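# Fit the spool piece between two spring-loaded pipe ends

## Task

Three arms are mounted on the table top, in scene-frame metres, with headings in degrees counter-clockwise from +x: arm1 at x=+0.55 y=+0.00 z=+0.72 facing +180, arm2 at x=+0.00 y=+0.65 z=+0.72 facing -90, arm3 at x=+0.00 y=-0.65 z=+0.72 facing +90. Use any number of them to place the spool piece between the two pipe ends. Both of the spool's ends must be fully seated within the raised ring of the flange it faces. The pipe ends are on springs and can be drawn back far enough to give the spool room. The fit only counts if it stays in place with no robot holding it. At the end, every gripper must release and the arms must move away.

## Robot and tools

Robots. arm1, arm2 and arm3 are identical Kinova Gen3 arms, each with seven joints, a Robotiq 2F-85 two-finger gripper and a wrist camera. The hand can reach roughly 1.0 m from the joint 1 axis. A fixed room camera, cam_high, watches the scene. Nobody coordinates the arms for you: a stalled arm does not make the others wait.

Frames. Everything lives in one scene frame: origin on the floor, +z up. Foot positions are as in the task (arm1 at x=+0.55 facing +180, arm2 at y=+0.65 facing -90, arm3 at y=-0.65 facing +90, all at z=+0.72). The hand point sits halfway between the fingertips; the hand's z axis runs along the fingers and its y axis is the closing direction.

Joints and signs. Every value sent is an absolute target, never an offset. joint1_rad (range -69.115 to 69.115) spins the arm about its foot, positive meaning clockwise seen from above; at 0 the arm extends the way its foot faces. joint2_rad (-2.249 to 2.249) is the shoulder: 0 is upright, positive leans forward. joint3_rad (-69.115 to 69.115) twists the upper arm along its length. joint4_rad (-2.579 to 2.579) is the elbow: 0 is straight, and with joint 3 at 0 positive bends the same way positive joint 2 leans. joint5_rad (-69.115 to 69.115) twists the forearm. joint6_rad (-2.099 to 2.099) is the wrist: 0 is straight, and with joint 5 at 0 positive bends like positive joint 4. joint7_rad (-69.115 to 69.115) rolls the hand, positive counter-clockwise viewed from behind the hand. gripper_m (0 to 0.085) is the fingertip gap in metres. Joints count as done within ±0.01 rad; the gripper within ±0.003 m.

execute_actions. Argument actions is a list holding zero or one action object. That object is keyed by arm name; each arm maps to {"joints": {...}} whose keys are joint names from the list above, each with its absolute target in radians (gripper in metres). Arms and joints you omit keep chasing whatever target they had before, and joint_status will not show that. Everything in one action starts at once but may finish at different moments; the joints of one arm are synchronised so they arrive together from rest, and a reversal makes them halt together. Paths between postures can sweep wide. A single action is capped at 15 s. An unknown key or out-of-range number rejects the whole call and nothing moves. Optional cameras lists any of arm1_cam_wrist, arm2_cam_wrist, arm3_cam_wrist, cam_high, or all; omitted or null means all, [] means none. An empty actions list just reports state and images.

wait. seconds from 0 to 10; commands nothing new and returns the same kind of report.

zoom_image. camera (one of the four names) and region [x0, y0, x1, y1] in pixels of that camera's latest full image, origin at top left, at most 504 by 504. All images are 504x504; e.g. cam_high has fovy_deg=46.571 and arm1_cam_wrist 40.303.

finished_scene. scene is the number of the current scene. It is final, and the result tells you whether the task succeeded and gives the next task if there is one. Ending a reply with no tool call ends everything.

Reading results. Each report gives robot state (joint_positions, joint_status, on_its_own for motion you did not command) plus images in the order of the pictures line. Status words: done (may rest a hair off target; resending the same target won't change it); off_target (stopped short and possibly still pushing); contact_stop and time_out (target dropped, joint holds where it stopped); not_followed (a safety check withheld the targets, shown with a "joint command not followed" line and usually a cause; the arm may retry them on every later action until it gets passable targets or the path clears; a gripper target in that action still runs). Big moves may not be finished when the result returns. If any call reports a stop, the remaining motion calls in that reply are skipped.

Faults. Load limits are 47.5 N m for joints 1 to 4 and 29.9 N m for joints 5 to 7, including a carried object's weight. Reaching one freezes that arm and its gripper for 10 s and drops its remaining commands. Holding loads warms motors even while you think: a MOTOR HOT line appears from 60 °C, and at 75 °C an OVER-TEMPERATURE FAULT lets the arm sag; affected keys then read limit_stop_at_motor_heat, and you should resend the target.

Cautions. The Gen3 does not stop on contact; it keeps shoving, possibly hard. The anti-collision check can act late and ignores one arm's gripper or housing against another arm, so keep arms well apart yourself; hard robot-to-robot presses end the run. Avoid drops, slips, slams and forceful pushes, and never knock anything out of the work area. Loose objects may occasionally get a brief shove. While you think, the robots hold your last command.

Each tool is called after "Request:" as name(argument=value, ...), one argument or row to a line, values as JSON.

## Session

Request:
execute_actions(
  actions=[
    {"arm1": {"joints": {"joint1_rad": 0.05, "joint2_rad": 0.36, "joint3_rad": 0.0, "joint4_rad": 2.36, "joint5_rad": 0.0, "joint6_rad": 0.67, "joint7_rad": -0.09}}, "arm2": {"joints": {"joint1_rad": 0.0, "joint2_rad": 0.107, "joint3_rad": 0.0, "joint4_rad": 2.087, "joint5_rad": 0.0, "joint6_rad": 0.947, "joint7_rad": 1.571}}, "arm3": {"joints": {"joint1_rad": -0.16, "joint2_rad": 0.061, "joint3_rad": 0.0, "joint4_rad": 2.331, "joint5_rad": 0.0, "joint6_rad": 0.75, "joint7_rad": 1.41}}},
  ],
)

Scene clock: 2.23 s.
Motor temperatures (°C, as the motors report them): arm1=[28 31 26 28 39 39 39] | arm2=[30 27 28 30 34 39 41] | arm3=[29 29 28 28 32 36 40]
arm1.joint_positions: joint1_rad=+0.050 joint2_rad=+0.360 joint3_rad=+0.000 joint4_rad=+2.360 joint5_rad=+0.000 joint6_rad=+0.670 joint7_rad=-0.090 gripper_m=+0.085
arm1.joint_status: all done
arm1.hand: x=+0.3525 y=+0.0354 z=+0.8534 quat_wxyz=(-0.086, +0.649, -0.751, +0.080) (m; scene frame)
arm2.joint_positions: joint1_rad=+0.000 joint2_rad=+0.107 joint3_rad=+0.000 joint4_rad=+2.087 joint5_rad=+0.000 joint6_rad=+0.947 joint7_rad=+1.571 gripper_m=+0.085
arm2.joint_status: all done
arm2.hand: x=-0.0238 y=+0.3495 z=+0.9712 quat_wxyz=(-0.002, -0.704, -0.710, -0.002) (m; scene frame)
arm3.joint_positions: joint1_rad=-0.160 joint2_rad=+0.061 joint3_rad=+0.000 joint4_rad=+2.331 joint5_rad=+0.000 joint6_rad=+0.750 joint7_rad=+1.410 gripper_m=+0.085
arm3.joint_status: all done
arm3.hand: x=-0.0086 y=-0.4093 z=+0.9003 quat_wxyz=(-0.003, +0.697, -0.717, +0.002) (m; scene frame)
pictures: arm1_cam_wrist, arm2_cam_wrist, arm3_cam_wrist, cam_high
Images, in order (width x height): arm1_cam_wrist 504x504, arm2_cam_wrist 504x504, arm3_cam_wrist 504x504, cam_high 504x504.

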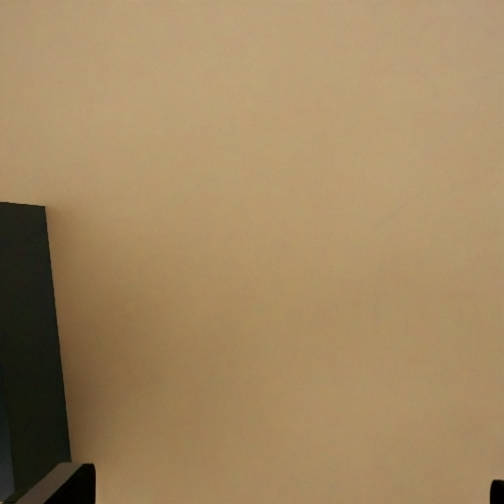

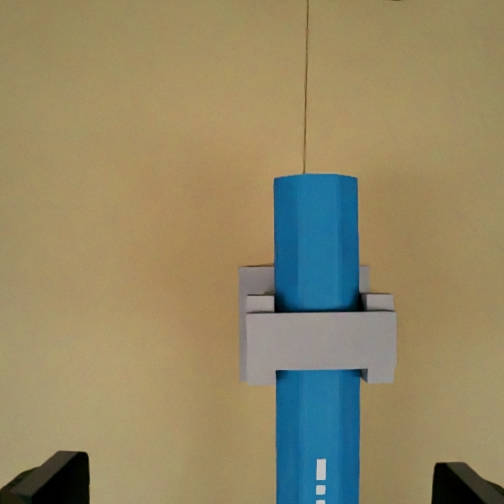

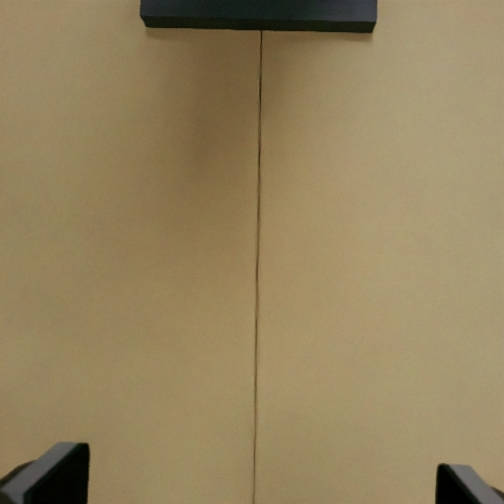

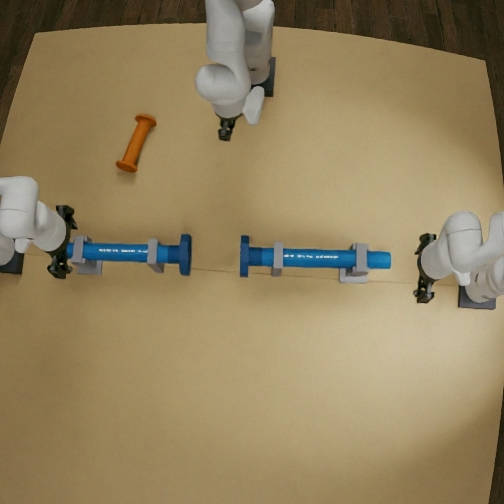

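Request:
execute_actions(
  actions=[
    {"arm1": {"joints": {"joint1_rad": 0.85, "joint2_rad": 0.466, "joint4_rad": 2.085, "joint6_rad": 0.59, "joint7_rad": 0.0}}, "arm2": {"joints": {"joint1_rad": -0.07, "joint2_rad": 0.57, "joint4_rad": 2.17, "joint6_rad": 0.40, "joint7_rad": 1.50}}, "arm3": {"joints": {"joint1_rad": -0.03, "joint2_rad": 0.502, "joint4_rad": 1.62, "joint6_rad": 1.02, "joint7_rad": 1.54}}},
  ],
)

Scene clock: 5.93 s.
Motor temperatures (°C, as the motors report them): arm1=[28 31 26 28 39 39 39] | arm2=[30 27 28 30 34 39 41] | arm3=[29 29 28 28 32 36 40]
arm1.joint_positions: joint1_rad=+0.850 joint2_rad=+0.466 joint3_rad=+0.000 joint4_rad=+2.085 joint5_rad=+0.000 joint6_rad=+0.590 joint7_rad=+0.000 gripper_m=+0.085
arm1.joint_status: all done
arm1.hand: x=+0.3309 y=+0.2907 z=+0.8532 quat_wxyz=(+0.005, +0.350, -0.937, -0.005) (m; scene frame)
arm2.joint_positions: joint1_rad=-0.070 joint2_rad=+0.570 joint3_rad=+0.000 joint4_rad=+2.170 joint5_rad=+0.000 joint6_rad=+0.400 joint7_rad=+1.500 gripper_m=+0.085
arm2.joint_status: all done
arm2.hand: x=+0.0021 y=+0.2987 z=+0.8014 quat_wxyz=(-0.003, -0.705, -0.709, -0.001) (m; scene frame)
arm3.joint_positions: joint1_rad=-0.030 joint2_rad=+0.502 joint3_rad=+0.000 joint4_rad=+1.620 joint5_rad=+0.000 joint6_rad=+1.020 joint7_rad=+1.540 gripper_m=+0.085
arm3.joint_status: all done
arm3.hand: x=+0.0217 y=-0.1800 z=+0.9152 quat_wxyz=(-0.003, +0.697, -0.717, +0.002) (m; scene frame)
pictures: arm1_cam_wrist, arm2_cam_wrist, arm3_cam_wrist, cam_high
Images, in order (width x height): arm1_cam_wrist 504x504, arm2_cam_wrist 504x504, arm3_cam_wrist 504x504, cam_high 504x504.

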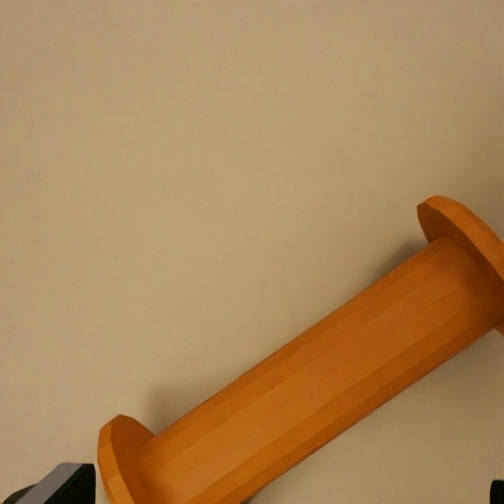

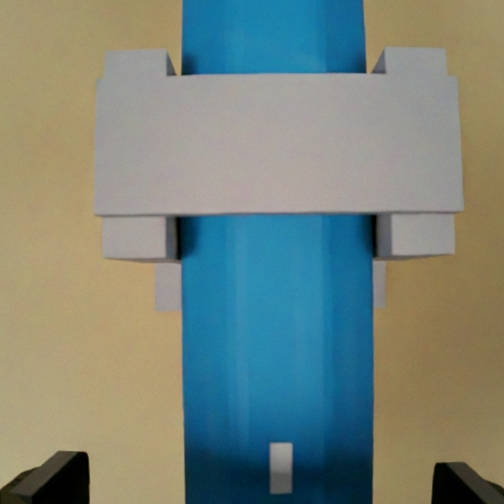

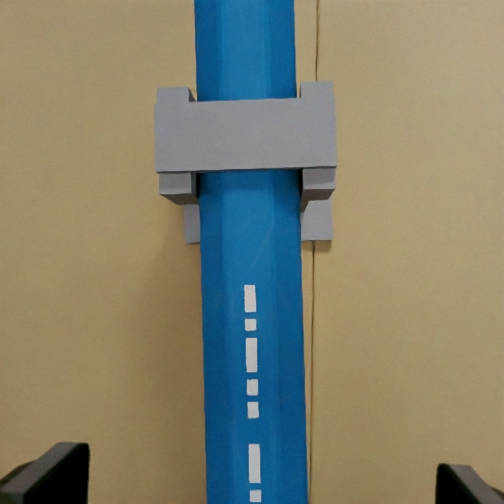

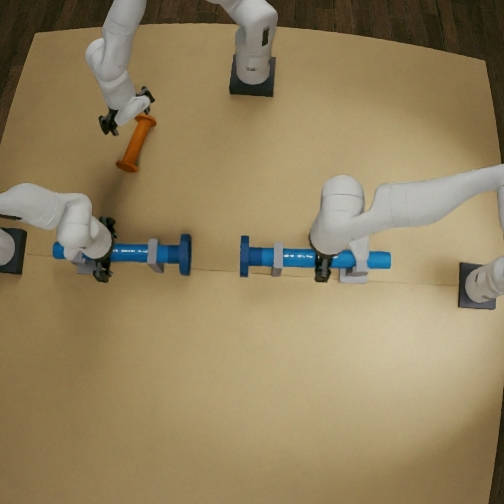

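Request:
execute_actions(
  actions=[
    {"arm1": {"joints": {"joint2_rad": 0.718, "joint4_rad": 2.144, "joint6_rad": 0.28, "joint7_rad": -1.0}}, "arm2": {"joints": {"gripper_m": 0.0}}, "arm3": {"joints": {"joint2_rad": 0.679, "joint4_rad": 1.749, "joint6_rad": 0.714}}},
  ],
  cameras=["arm1_cam_wrist"],
)

Request:
execute_actions(
  actions=[
    {"arm1": {"joints": {"gripper_m": 0.0}}, "arm3": {"joints": {"gripper_m": 0.0}}},
  ],
  cameras=["arm1_cam_wrist"],
)

Scene clock: 9.43 s.
Motor temperatures (°C, as the motors report them): arm1=[28 31 26 28 39 39 39] | arm2=[30 27 28 30 34 39 41] | arm3=[29 29 28 28 32 36 40]
arm1.joint_positions: joint1_rad=+0.850 joint2_rad=+0.718 joint3_rad=+0.000 joint4_rad=+2.144 joint5_rad=+0.000 joint6_rad=+0.280 joint7_rad=-1.000 gripper_m=+0.085
arm1.joint_status: all done
arm1.hand: x=+0.3301 y=+0.2907 z=+0.7532 quat_wxyz=(+0.007, -0.142, -0.990, -0.002) (m; scene frame)
arm2.joint_positions: joint1_rad=-0.073 joint2_rad=+0.567 joint3_rad=-0.005 joint4_rad=+2.170 joint5_rad=-0.001 joint6_rad=+0.401 joint7_rad=+1.501 gripper_m=+0.039
arm2.joint_status: gripper_m off_target (ended at +0.039, target +0.000)
arm2.hand: x=+0.0054 y=+0.2985 z=+0.8025 quat_wxyz=(-0.004, -0.702, -0.712, -0.002) (m; scene frame)
arm3.joint_positions: joint1_rad=-0.030 joint2_rad=+0.679 joint3_rad=+0.000 joint4_rad=+1.749 joint5_rad=+0.000 joint6_rad=+0.714 joint7_rad=+1.540 gripper_m=+0.085
arm3.joint_status: all done
arm3.hand: x=+0.0226 y=-0.1801 z=+0.8008 quat_wxyz=(-0.003, +0.697, -0.717, +0.002) (m; scene frame)
pictures: arm1_cam_wrist
Images, in order (width x height): arm1_cam_wrist 504x504.

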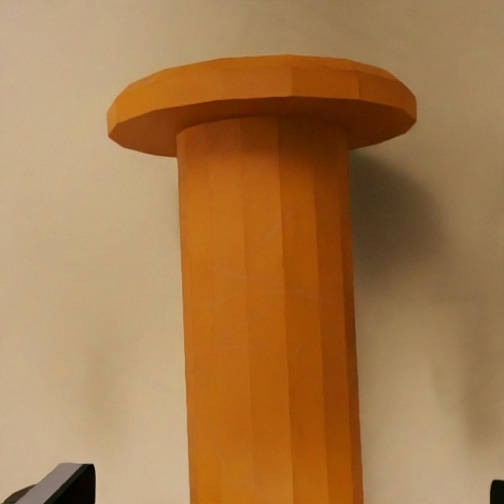

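Scene clock: 10.53 s.
Motor temperatures (°C, as the motors report them): arm1=[28 31 26 28 39 39 39] | arm2=[30 27 28 30 34 39 41] | arm3=[29 29 28 28 32 36 40]
arm1.joint_positions: joint1_rad=+0.850 joint2_rad=+0.716 joint3_rad=+0.000 joint4_rad=+2.144 joint5_rad=+0.000 joint6_rad=+0.280 joint7_rad=-1.000 gripper_m=+0.033
arm1.joint_status: gripper_m off_target (ended at +0.033, target +0.000)
arm1.hand: x=+0.3299 y=+0.2907 z=+0.7537 quat_wxyz=(+0.007, -0.141, -0.990, -0.002) (m; scene frame)
arm2.joint_positions: joint1_rad=-0.073 joint2_rad=+0.567 joint3_rad=-0.005 joint4_rad=+2.170 joint5_rad=-0.001 joint6_rad=+0.401 joint7_rad=+1.501 gripper_m=+0.039
arm2.joint_status: not commanded
arm2.hand: x=+0.0054 y=+0.2985 z=+0.8025 quat_wxyz=(-0.004, -0.702, -0.712, -0.002) (m; scene frame)
arm3.joint_positions: joint1_rad=-0.027 joint2_rad=+0.676 joint3_rad=+0.003 joint4_rad=+1.749 joint5_rad=+0.005 joint6_rad=+0.715 joint7_rad=+1.542 gripper_m=+0.039
arm3.joint_status: gripper_m off_target (ended at +0.039, target +0.000)
arm3.hand: x=+0.0266 y=-0.1801 z=+0.8020 quat_wxyz=(-0.005, +0.698, -0.717, +0.004) (m; scene frame)
pictures: arm1_cam_wrist
Images, in order (width x height): arm1_cam_wrist 504x504.

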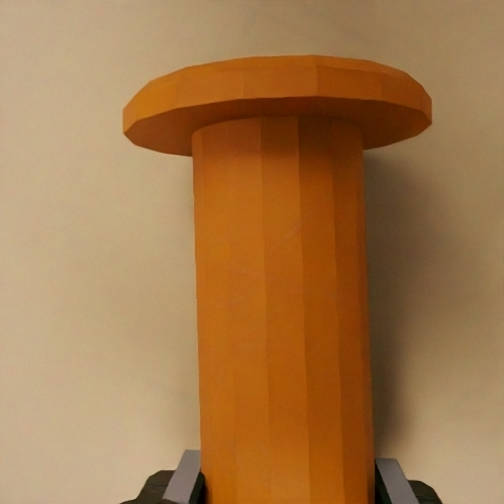

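Request:
execute_actions(
  actions=[
    {"arm1": {"joints": {"joint1_rad": 0.6, "joint2_rad": 0.40, "joint4_rad": 1.6, "joint6_rad": 1.14, "joint7_rad": -0.4}}, "arm2": {"joints": {"joint2_rad": 0.543, "joint4_rad": 2.25, "joint6_rad": 0.349}}, "arm3": {"joints": {"joint2_rad": 0.64, "joint4_rad": 1.838, "joint6_rad": 0.664}}},
  ],
  cameras=[],
)

Request:
execute_actions(
  actions=[
    {"arm1": {"joints": {"joint1_rad": 0.115, "joint2_rad": 0.62, "joint4_rad": 1.299, "joint6_rad": 1.222, "joint7_rad": 0.115}}},
  ],
  cameras=["arm1_cam_wrist", "cam_high"],
)

Scene clock: 13.53 s.
Motor temperatures (°C, as the motors report them): arm1=[28 31 26 28 39 39 39] | arm2=[30 27 28 30 34 39 41] | arm3=[29 29 28 28 32 36 40]
arm1.joint_positions: joint1_rad=+0.600 joint2_rad=+0.402 joint3_rad=+0.000 joint4_rad=+1.601 joint5_rad=+0.000 joint6_rad=+1.140 joint7_rad=-0.400 gripper_m=+0.033
arm1.joint_status: all done
arm1.hand: x=+0.1974 y=+0.2751 z=+0.9959 quat_wxyz=(+0.005, +0.279, -0.960, -0.004) (m; scene frame)
arm2.joint_positions: joint1_rad=-0.074 joint2_rad=+0.544 joint3_rad=-0.005 joint4_rad=+2.233 joint5_rad=+0.000 joint6_rad=+0.335 joint7_rad=+1.501 gripper_m=+0.039
arm2.joint_status: joint4_rad time_out (moved +0.063 of +0.080); joint6_rad time_out (moved -0.066 of -0.052); the others done
arm2.hand: x=+0.0046 y=+0.3103 z=+0.8030 quat_wxyz=(-0.014, -0.702, -0.712, +0.007) (m; scene frame)
arm3.joint_positions: joint1_rad=-0.027 joint2_rad=+0.644 joint3_rad=+0.004 joint4_rad=+1.821 joint5_rad=+0.005 joint6_rad=+0.648 joint7_rad=+1.543 gripper_m=+0.039
arm3.joint_status: joint4_rad time_out (moved +0.072 of +0.089); joint6_rad time_out (moved -0.067 of -0.051); the others done
arm3.hand: x=+0.0270 y=-0.1918 z=+0.8027 quat_wxyz=(-0.015, +0.698, -0.716, -0.006) (m; scene frame)
pictures: none
No camera images: the call's "cameras" was empty. Leave "cameras" out to get every camera's image.

not run: a stop came earlier in this reply.

Request:
execute_actions(
  actions=[
    {"arm1": {"joints": {"joint1_rad": 0.115, "joint2_rad": 0.62, "joint4_rad": 1.299, "joint6_rad": 1.222, "joint7_rad": 0.115}}, "arm2": {"joints": {"joint2_rad": 0.53, "joint4_rad": 2.29, "joint6_rad": 0.32}}, "arm3": {"joints": {"joint2_rad": 0.62, "joint4_rad": 1.88, "joint6_rad": 0.64}}},
  ],
  cameras=["arm1_cam_wrist", "cam_high"],
)

Scene clock: 15.90 s.
Motor temperatures (°C, as the motors report them): arm1=[28 31 26 28 39 39 39] | arm2=[30 27 28 30 34 39 41] | arm3=[29 29 28 28 32 36 40]
arm1.joint_positions: joint1_rad=+0.115 joint2_rad=+0.622 joint3_rad=+0.000 joint4_rad=+1.300 joint5_rad=+0.000 joint6_rad=+1.222 joint7_rad=+0.115 gripper_m=+0.033
arm1.joint_status: all done
arm1.hand: x=+0.0201 y=+0.0883 z=+0.9754 quat_wxyz=(+0.002, +0.705, -0.709, -0.006) (m; scene frame)
arm2.joint_positions: joint1_rad=-0.074 joint2_rad=+0.533 joint3_rad=-0.005 joint4_rad=+2.265 joint5_rad=+0.000 joint6_rad=+0.300 joint7_rad=+1.501 gripper_m=+0.039
arm2.joint_status: joint4_rad time_out (moved +0.032 of +0.057); joint6_rad time_out (moved -0.035 of -0.015); the others done
arm2.hand: x=+0.0043 y=+0.3162 z=+0.8030 quat_wxyz=(-0.019, -0.701, -0.712, +0.011) (m; scene frame)
arm3.joint_positions: joint1_rad=-0.027 joint2_rad=+0.629 joint3_rad=+0.004 joint4_rad=+1.856 joint5_rad=+0.006 joint6_rad=+0.615 joint7_rad=+1.543 gripper_m=+0.039
arm3.joint_status: joint4_rad time_out (moved +0.034 of +0.059); joint6_rad time_out (moved -0.033 of -0.008); the others done
arm3.hand: x=+0.0272 y=-0.1976 z=+0.8026 quat_wxyz=(-0.020, +0.698, -0.716, -0.011) (m; scene frame)
pictures: arm1_cam_wrist, cam_high
Images, in order (width x height): arm1_cam_wrist 504x504, cam_high 504x504.

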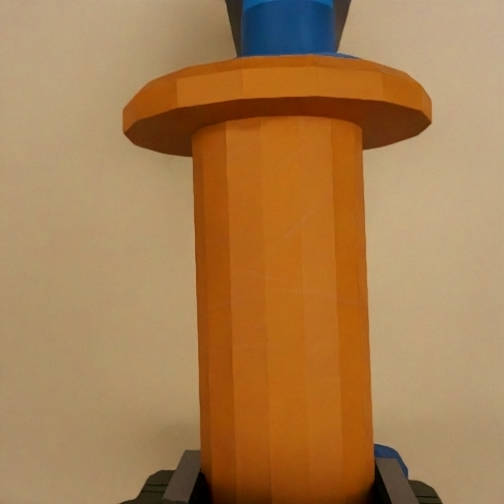

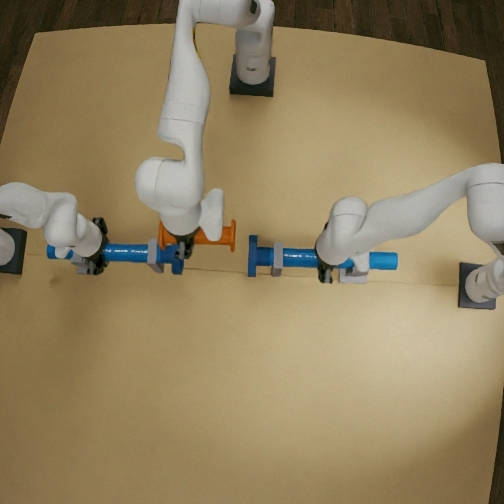

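Request:
execute_actions(
  actions=[
    {"arm1": {"joints": {"joint1_rad": 0.06, "joint2_rad": 0.70, "joint4_rad": 1.39, "joint6_rad": 1.05, "joint7_rad": 0.06}}},
  ],
  cameras=["cam_high"],
)

Request:
zoom_image(
  camera="cam_high",
  region=[130, 200, 290, 290],
)

Scene clock: 17.13 s.
Motor temperatures (°C, as the motors report them): arm1=[28 31 26 28 39 39 39] | arm2=[30 28 28 30 34 39 41] | arm3=[29 29 28 28 32 36 40]
arm1.joint_positions: joint1_rad=+0.060 joint2_rad=+0.702 joint3_rad=+0.000 joint4_rad=+1.391 joint5_rad=+0.000 joint6_rad=+1.050 joint7_rad=+0.060 gripper_m=+0.033
arm1.joint_status: all done
arm1.hand: x=+0.0109 y=+0.0595 z=+0.9060 quat_wxyz=(+0.002, +0.705, -0.709, -0.006) (m; scene frame)
arm2.joint_positions: joint1_rad=-0.074 joint2_rad=+0.533 joint3_rad=-0.005 joint4_rad=+2.265 joint5_rad=+0.000 joint6_rad=+0.300 joint7_rad=+1.501 gripper_m=+0.039
arm2.joint_status: not commanded
arm2.hand: x=+0.0043 y=+0.3162 z=+0.8030 quat_wxyz=(-0.019, -0.701, -0.712, +0.011) (m; scene frame)
arm3.joint_positions: joint1_rad=-0.027 joint2_rad=+0.629 joint3_rad=+0.004 joint4_rad=+1.856 joint5_rad=+0.006 joint6_rad=+0.615 joint7_rad=+1.543 gripper_m=+0.039
arm3.joint_status: not commanded
arm3.hand: x=+0.0272 y=-0.1976 z=+0.8026 quat_wxyz=(-0.020, +0.698, -0.716, -0.011) (m; scene frame)
pictures: cam_high
Images, in order (width x height): cam_high 504x504.

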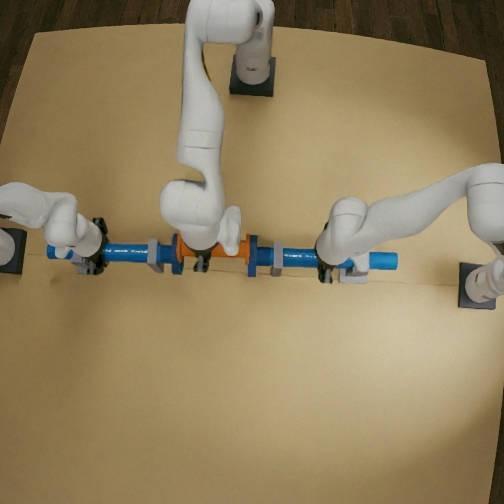

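Region (130, 200, 290, 290) of cam_high's 504x504 image, scaled by 3.150, with more detail than that image has; it fills the top 284 rows of this view, and the rest is white.

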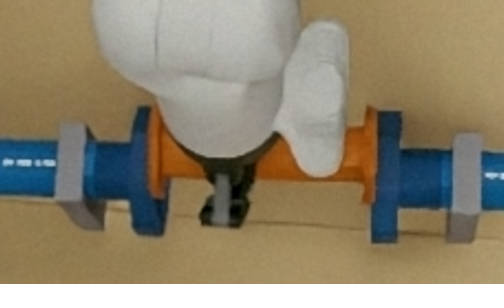

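Request:
execute_actions(
  actions=[
    {"arm1": {"joints": {"joint2_rad": 0.805, "joint4_rad": 1.484, "joint6_rad": 0.853}}},
  ],
  cameras=["arm1_cam_wrist", "cam_high"],
)

Request:
zoom_image(
  camera="cam_high",
  region=[130, 200, 290, 290],
)

Scene clock: 18.50 s.
Motor temperatures (°C, as the motors report them): arm1=[28 32 26 28 39 39 39] | arm2=[30 28 28 30 34 39 41] | arm3=[29 29 28 28 32 36 40]
arm1.joint_positions: joint1_rad=+0.062 joint2_rad=+0.806 joint3_rad=+0.002 joint4_rad=+1.484 joint5_rad=+0.001 joint6_rad=+0.853 joint7_rad=+0.060 gripper_m=+0.033
arm1.joint_status: all done
arm1.hand: x=+0.0143 y=+0.0621 z=+0.8254 quat_wxyz=(+0.001, +0.704, -0.710, -0.007) (m; scene frame)
arm2.joint_positions: joint1_rad=-0.074 joint2_rad=+0.533 joint3_rad=-0.005 joint4_rad=+2.266 joint5_rad=+0.000 joint6_rad=+0.300 joint7_rad=+1.501 gripper_m=+0.039
arm2.joint_status: not commanded
arm2.hand: x=+0.0043 y=+0.3163 z=+0.8030 quat_wxyz=(-0.019, -0.701, -0.712, +0.011) (m; scene frame)
arm3.joint_positions: joint1_rad=-0.027 joint2_rad=+0.629 joint3_rad=+0.004 joint4_rad=+1.856 joint5_rad=+0.006 joint6_rad=+0.616 joint7_rad=+1.543 gripper_m=+0.039
arm3.joint_status: not commanded
arm3.hand: x=+0.0272 y=-0.1978 z=+0.8026 quat_wxyz=(-0.020, +0.698, -0.716, -0.011) (m; scene frame)
pictures: arm1_cam_wrist, cam_high
Images, in order (width x height): arm1_cam_wrist 504x504, cam_high 504x504.

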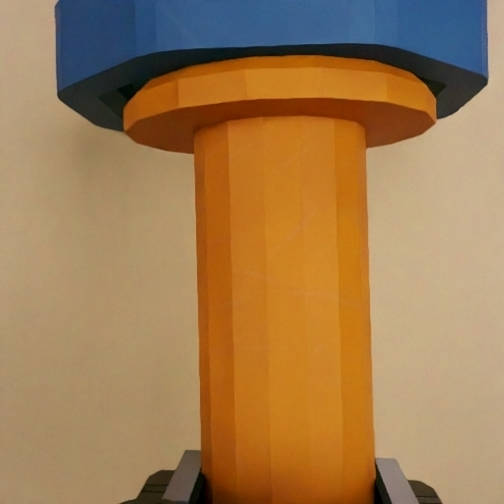

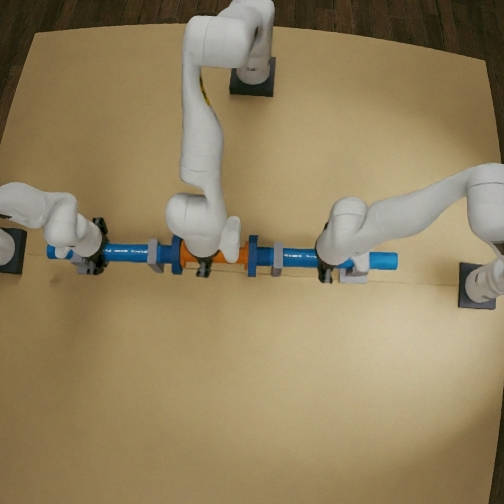

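Region (130, 200, 290, 290) of cam_high's 504x504 image, scaled by 3.150, with more detail than that image has; it fills the top 284 rows of this view, and the rest is white.

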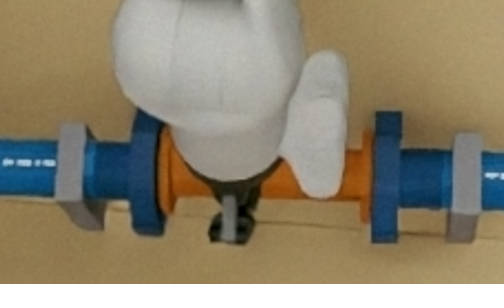

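Aligned. Releasing the pipes.

Request:
execute_actions(
  actions=[
    {"arm2": {"joints": {"gripper_m": 0.085}}, "arm3": {"joints": {"gripper_m": 0.085}}},
  ],
  cameras=["arm1_cam_wrist", "cam_high"],
)

Request:
zoom_image(
  camera="cam_high",
  region=[130, 200, 290, 290],
)

Scene clock: 19.90 s.
Motor temperatures (°C, as the motors report them): arm1=[28 32 26 28 39 39 39] | arm2=[30 28 28 30 34 39 41] | arm3=[29 29 28 28 32 36 40]
arm1.joint_positions: joint1_rad=+0.062 joint2_rad=+0.807 joint3_rad=+0.002 joint4_rad=+1.484 joint5_rad=+0.001 joint6_rad=+0.852 joint7_rad=+0.060 gripper_m=+0.033
arm1.joint_status: not commanded
arm1.hand: x=+0.0142 y=+0.0616 z=+0.8253 quat_wxyz=(+0.002, +0.704, -0.710, -0.007) (m; scene frame)
arm2.joint_positions: joint1_rad=-0.070 joint2_rad=+0.530 joint3_rad=+0.000 joint4_rad=+2.272 joint5_rad=+0.000 joint6_rad=+0.304 joint7_rad=+1.500 gripper_m=+0.085
arm2.joint_status: all done
arm2.hand: x=+0.0004 y=+0.3205 z=+0.8032 quat_wxyz=(-0.016, -0.705, -0.709, +0.010) (m; scene frame)
arm3.joint_positions: joint1_rad=-0.030 joint2_rad=+0.625 joint3_rad=+0.000 joint4_rad=+1.861 joint5_rad=+0.000 joint6_rad=+0.621 joint7_rad=+1.540 gripper_m=+0.085
arm3.joint_status: all done
arm3.hand: x=+0.0227 y=-0.2015 z=+0.8030 quat_wxyz=(-0.015, +0.697, -0.716, -0.010) (m; scene frame)
pictures: arm1_cam_wrist, cam_high
Images, in order (width x height): arm1_cam_wrist 504x504, cam_high 504x504.

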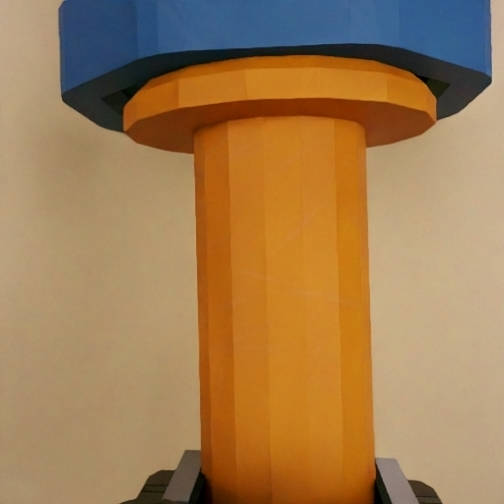

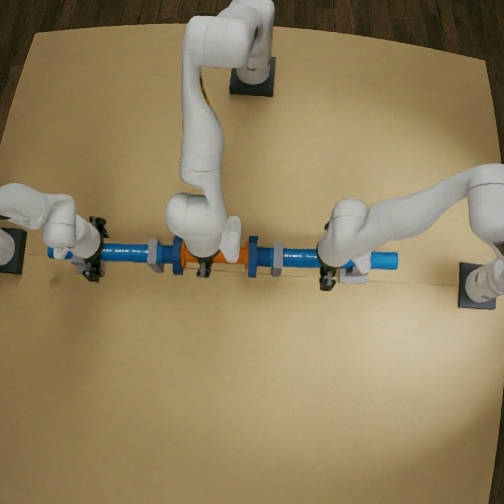

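Region (130, 200, 290, 290) of cam_high's 504x504 image, scaled by 3.150, with more detail than that image has; it fills the top 284 rows of this view, and the rest is white.

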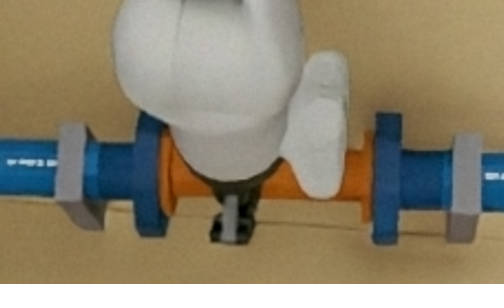

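Request:
execute_actions(
  actions=[
    {"arm1": {"joints": {"joint2_rad": 0.83, "joint4_rad": 1.506, "joint6_rad": 0.806}}, "arm2": {"joints": {"joint2_rad": 0.1, "joint4_rad": 2.1, "joint6_rad": 0.94}}, "arm3": {"joints": {"joint2_rad": 0.4, "joint4_rad": 1.7, "joint6_rad": 1.04}}},
  ],
  cameras=["arm1_cam_wrist", "cam_high"],
)

Request:
zoom_image(
  camera="cam_high",
  region=[130, 200, 290, 290],
)

Scene clock: 21.87 s.
Motor temperatures (°C, as the motors report them): arm1=[28 32 26 28 39 39 39] | arm2=[30 28 28 30 34 39 41] | arm3=[29 29 28 28 32 36 40]
arm1.joint_positions: joint1_rad=+0.062 joint2_rad=+0.824 joint3_rad=+0.002 joint4_rad=+1.505 joint5_rad=+0.001 joint6_rad=+0.808 joint7_rad=+0.060 gripper_m=+0.033
arm1.joint_status: all done
arm1.hand: x=+0.0152 y=+0.0616 z=+0.8112 quat_wxyz=(+0.004, +0.705, -0.710, -0.009) (m; scene frame)
arm2.joint_positions: joint1_rad=-0.070 joint2_rad=+0.100 joint3_rad=+0.000 joint4_rad=+2.100 joint5_rad=+0.000 joint6_rad=+0.940 joint7_rad=+1.500 gripper_m=+0.085
arm2.joint_status: all done
arm2.hand: x=-0.0030 y=+0.3524 z=+0.9700 quat_wxyz=(-0.003, -0.705, -0.709, -0.001) (m; scene frame)
arm3.joint_positions: joint1_rad=-0.030 joint2_rad=+0.400 joint3_rad=+0.000 joint4_rad=+1.700 joint5_rad=+0.000 joint6_rad=+1.040 joint7_rad=+1.540 gripper_m=+0.085
arm3.joint_status: all done
arm3.hand: x=+0.0217 y=-0.2145 z=+0.9398 quat_wxyz=(-0.004, +0.697, -0.717, +0.002) (m; scene frame)
pictures: arm1_cam_wrist, cam_high
Images, in order (width x height): arm1_cam_wrist 504x504, cam_high 504x504.

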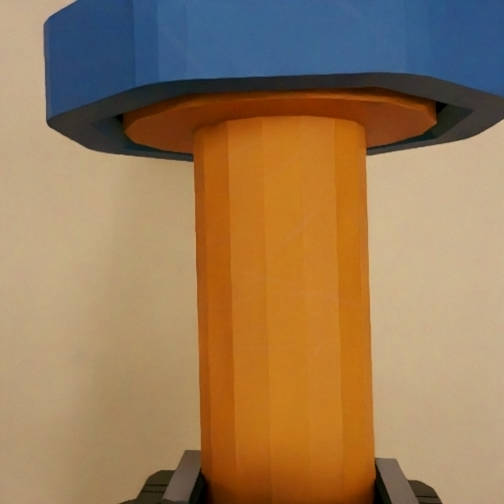

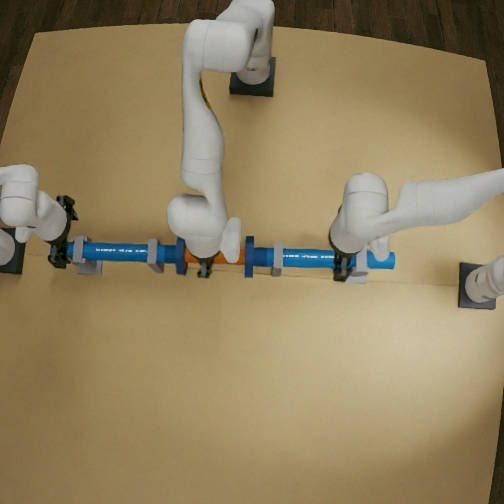

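Region (130, 200, 290, 290) of cam_high's 504x504 image, scaled by 3.150, with more detail than that image has; it fills the top 284 rows of this view, and the rest is white.

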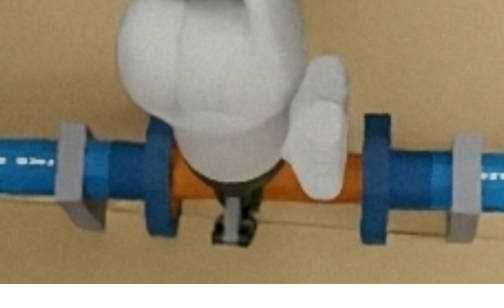

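Both ends are seated. Releasing and retreating.

Request:
execute_actions(
  actions=[
    {"arm1": {"joints": {"gripper_m": 0.085}}},
  ],
  cameras=[],
)

Request:
execute_actions(
  actions=[
    {"arm1": {"joints": {"joint2_rad": 0.62, "joint4_rad": 1.299, "joint6_rad": 1.222}}},
  ],
  cameras=["cam_high"],
)

Scene clock: 23.27 s.
Motor temperatures (°C, as the motors report them): arm1=[28 32 26 28 39 39 39] | arm2=[30 28 28 30 34 39 41] | arm3=[29 29 28 28 32 36 40]
arm1.joint_positions: joint1_rad=+0.060 joint2_rad=+0.830 joint3_rad=+0.000 joint4_rad=+1.506 joint5_rad=+0.000 joint6_rad=+0.806 joint7_rad=+0.060 gripper_m=+0.085
arm1.joint_status: all done
arm1.hand: x=+0.0162 y=+0.0595 z=+0.8076 quat_wxyz=(+0.003, +0.705, -0.709, -0.006) (m; scene frame)
arm2.joint_positions: joint1_rad=-0.070 joint2_rad=+0.100 joint3_rad=+0.000 joint4_rad=+2.100 joint5_rad=+0.000 joint6_rad=+0.940 joint7_rad=+1.500 gripper_m=+0.085
arm2.joint_status: not commanded
arm2.hand: x=-0.0030 y=+0.3524 z=+0.9701 quat_wxyz=(-0.003, -0.705, -0.709, -0.001) (m; scene frame)
arm3.joint_positions: joint1_rad=-0.030 joint2_rad=+0.400 joint3_rad=+0.000 joint4_rad=+1.700 joint5_rad=+0.000 joint6_rad=+1.040 joint7_rad=+1.540 gripper_m=+0.085
arm3.joint_status: not commanded
arm3.hand: x=+0.0217 y=-0.2145 z=+0.9398 quat_wxyz=(-0.004, +0.697, -0.717, +0.002) (m; scene frame)
pictures: none
No camera images: the call's "cameras" was empty. Leave "cameras" out to get every camera's image.

Scene clock: 24.50 s.
Motor temperatures (°C, as the motors report them): arm1=[28 32 26 28 39 39 39] | arm2=[30 28 28 30 34 39 41] | arm3=[29 29 28 28 32 36 40]
arm1.joint_positions: joint1_rad=+0.060 joint2_rad=+0.620 joint3_rad=+0.000 joint4_rad=+1.299 joint5_rad=+0.000 joint6_rad=+1.222 joint7_rad=+0.060 gripper_m=+0.085
arm1.joint_status: all done
arm1.hand: x=+0.0154 y=+0.0588 z=+0.9766 quat_wxyz=(+0.003, +0.705, -0.709, -0.007) (m; scene frame)
arm2.joint_positions: joint1_rad=-0.070 joint2_rad=+0.100 joint3_rad=+0.000 joint4_rad=+2.100 joint5_rad=+0.000 joint6_rad=+0.940 joint7_rad=+1.500 gripper_m=+0.085
arm2.joint_status: not commanded
arm2.hand: x=-0.0030 y=+0.3524 z=+0.9701 quat_wxyz=(-0.003, -0.705, -0.709, -0.001) (m; scene frame)
arm3.joint_positions: joint1_rad=-0.030 joint2_rad=+0.400 joint3_rad=+0.000 joint4_rad=+1.700 joint5_rad=+0.000 joint6_rad=+1.040 joint7_rad=+1.540 gripper_m=+0.085
arm3.joint_status: not commanded
arm3.hand: x=+0.0217 y=-0.2145 z=+0.9398 quat_wxyz=(-0.004, +0.697, -0.717, +0.002) (m; scene frame)
pictures: cam_high
Images, in order (width x height): cam_high 504x504.

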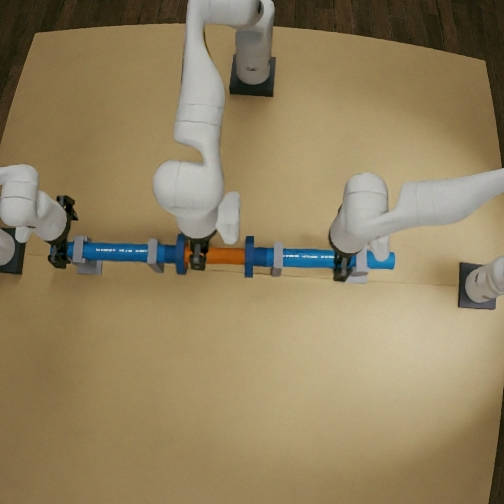

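Request:
finished_scene(
  scene=2,
)

The scene is finished: the task was done.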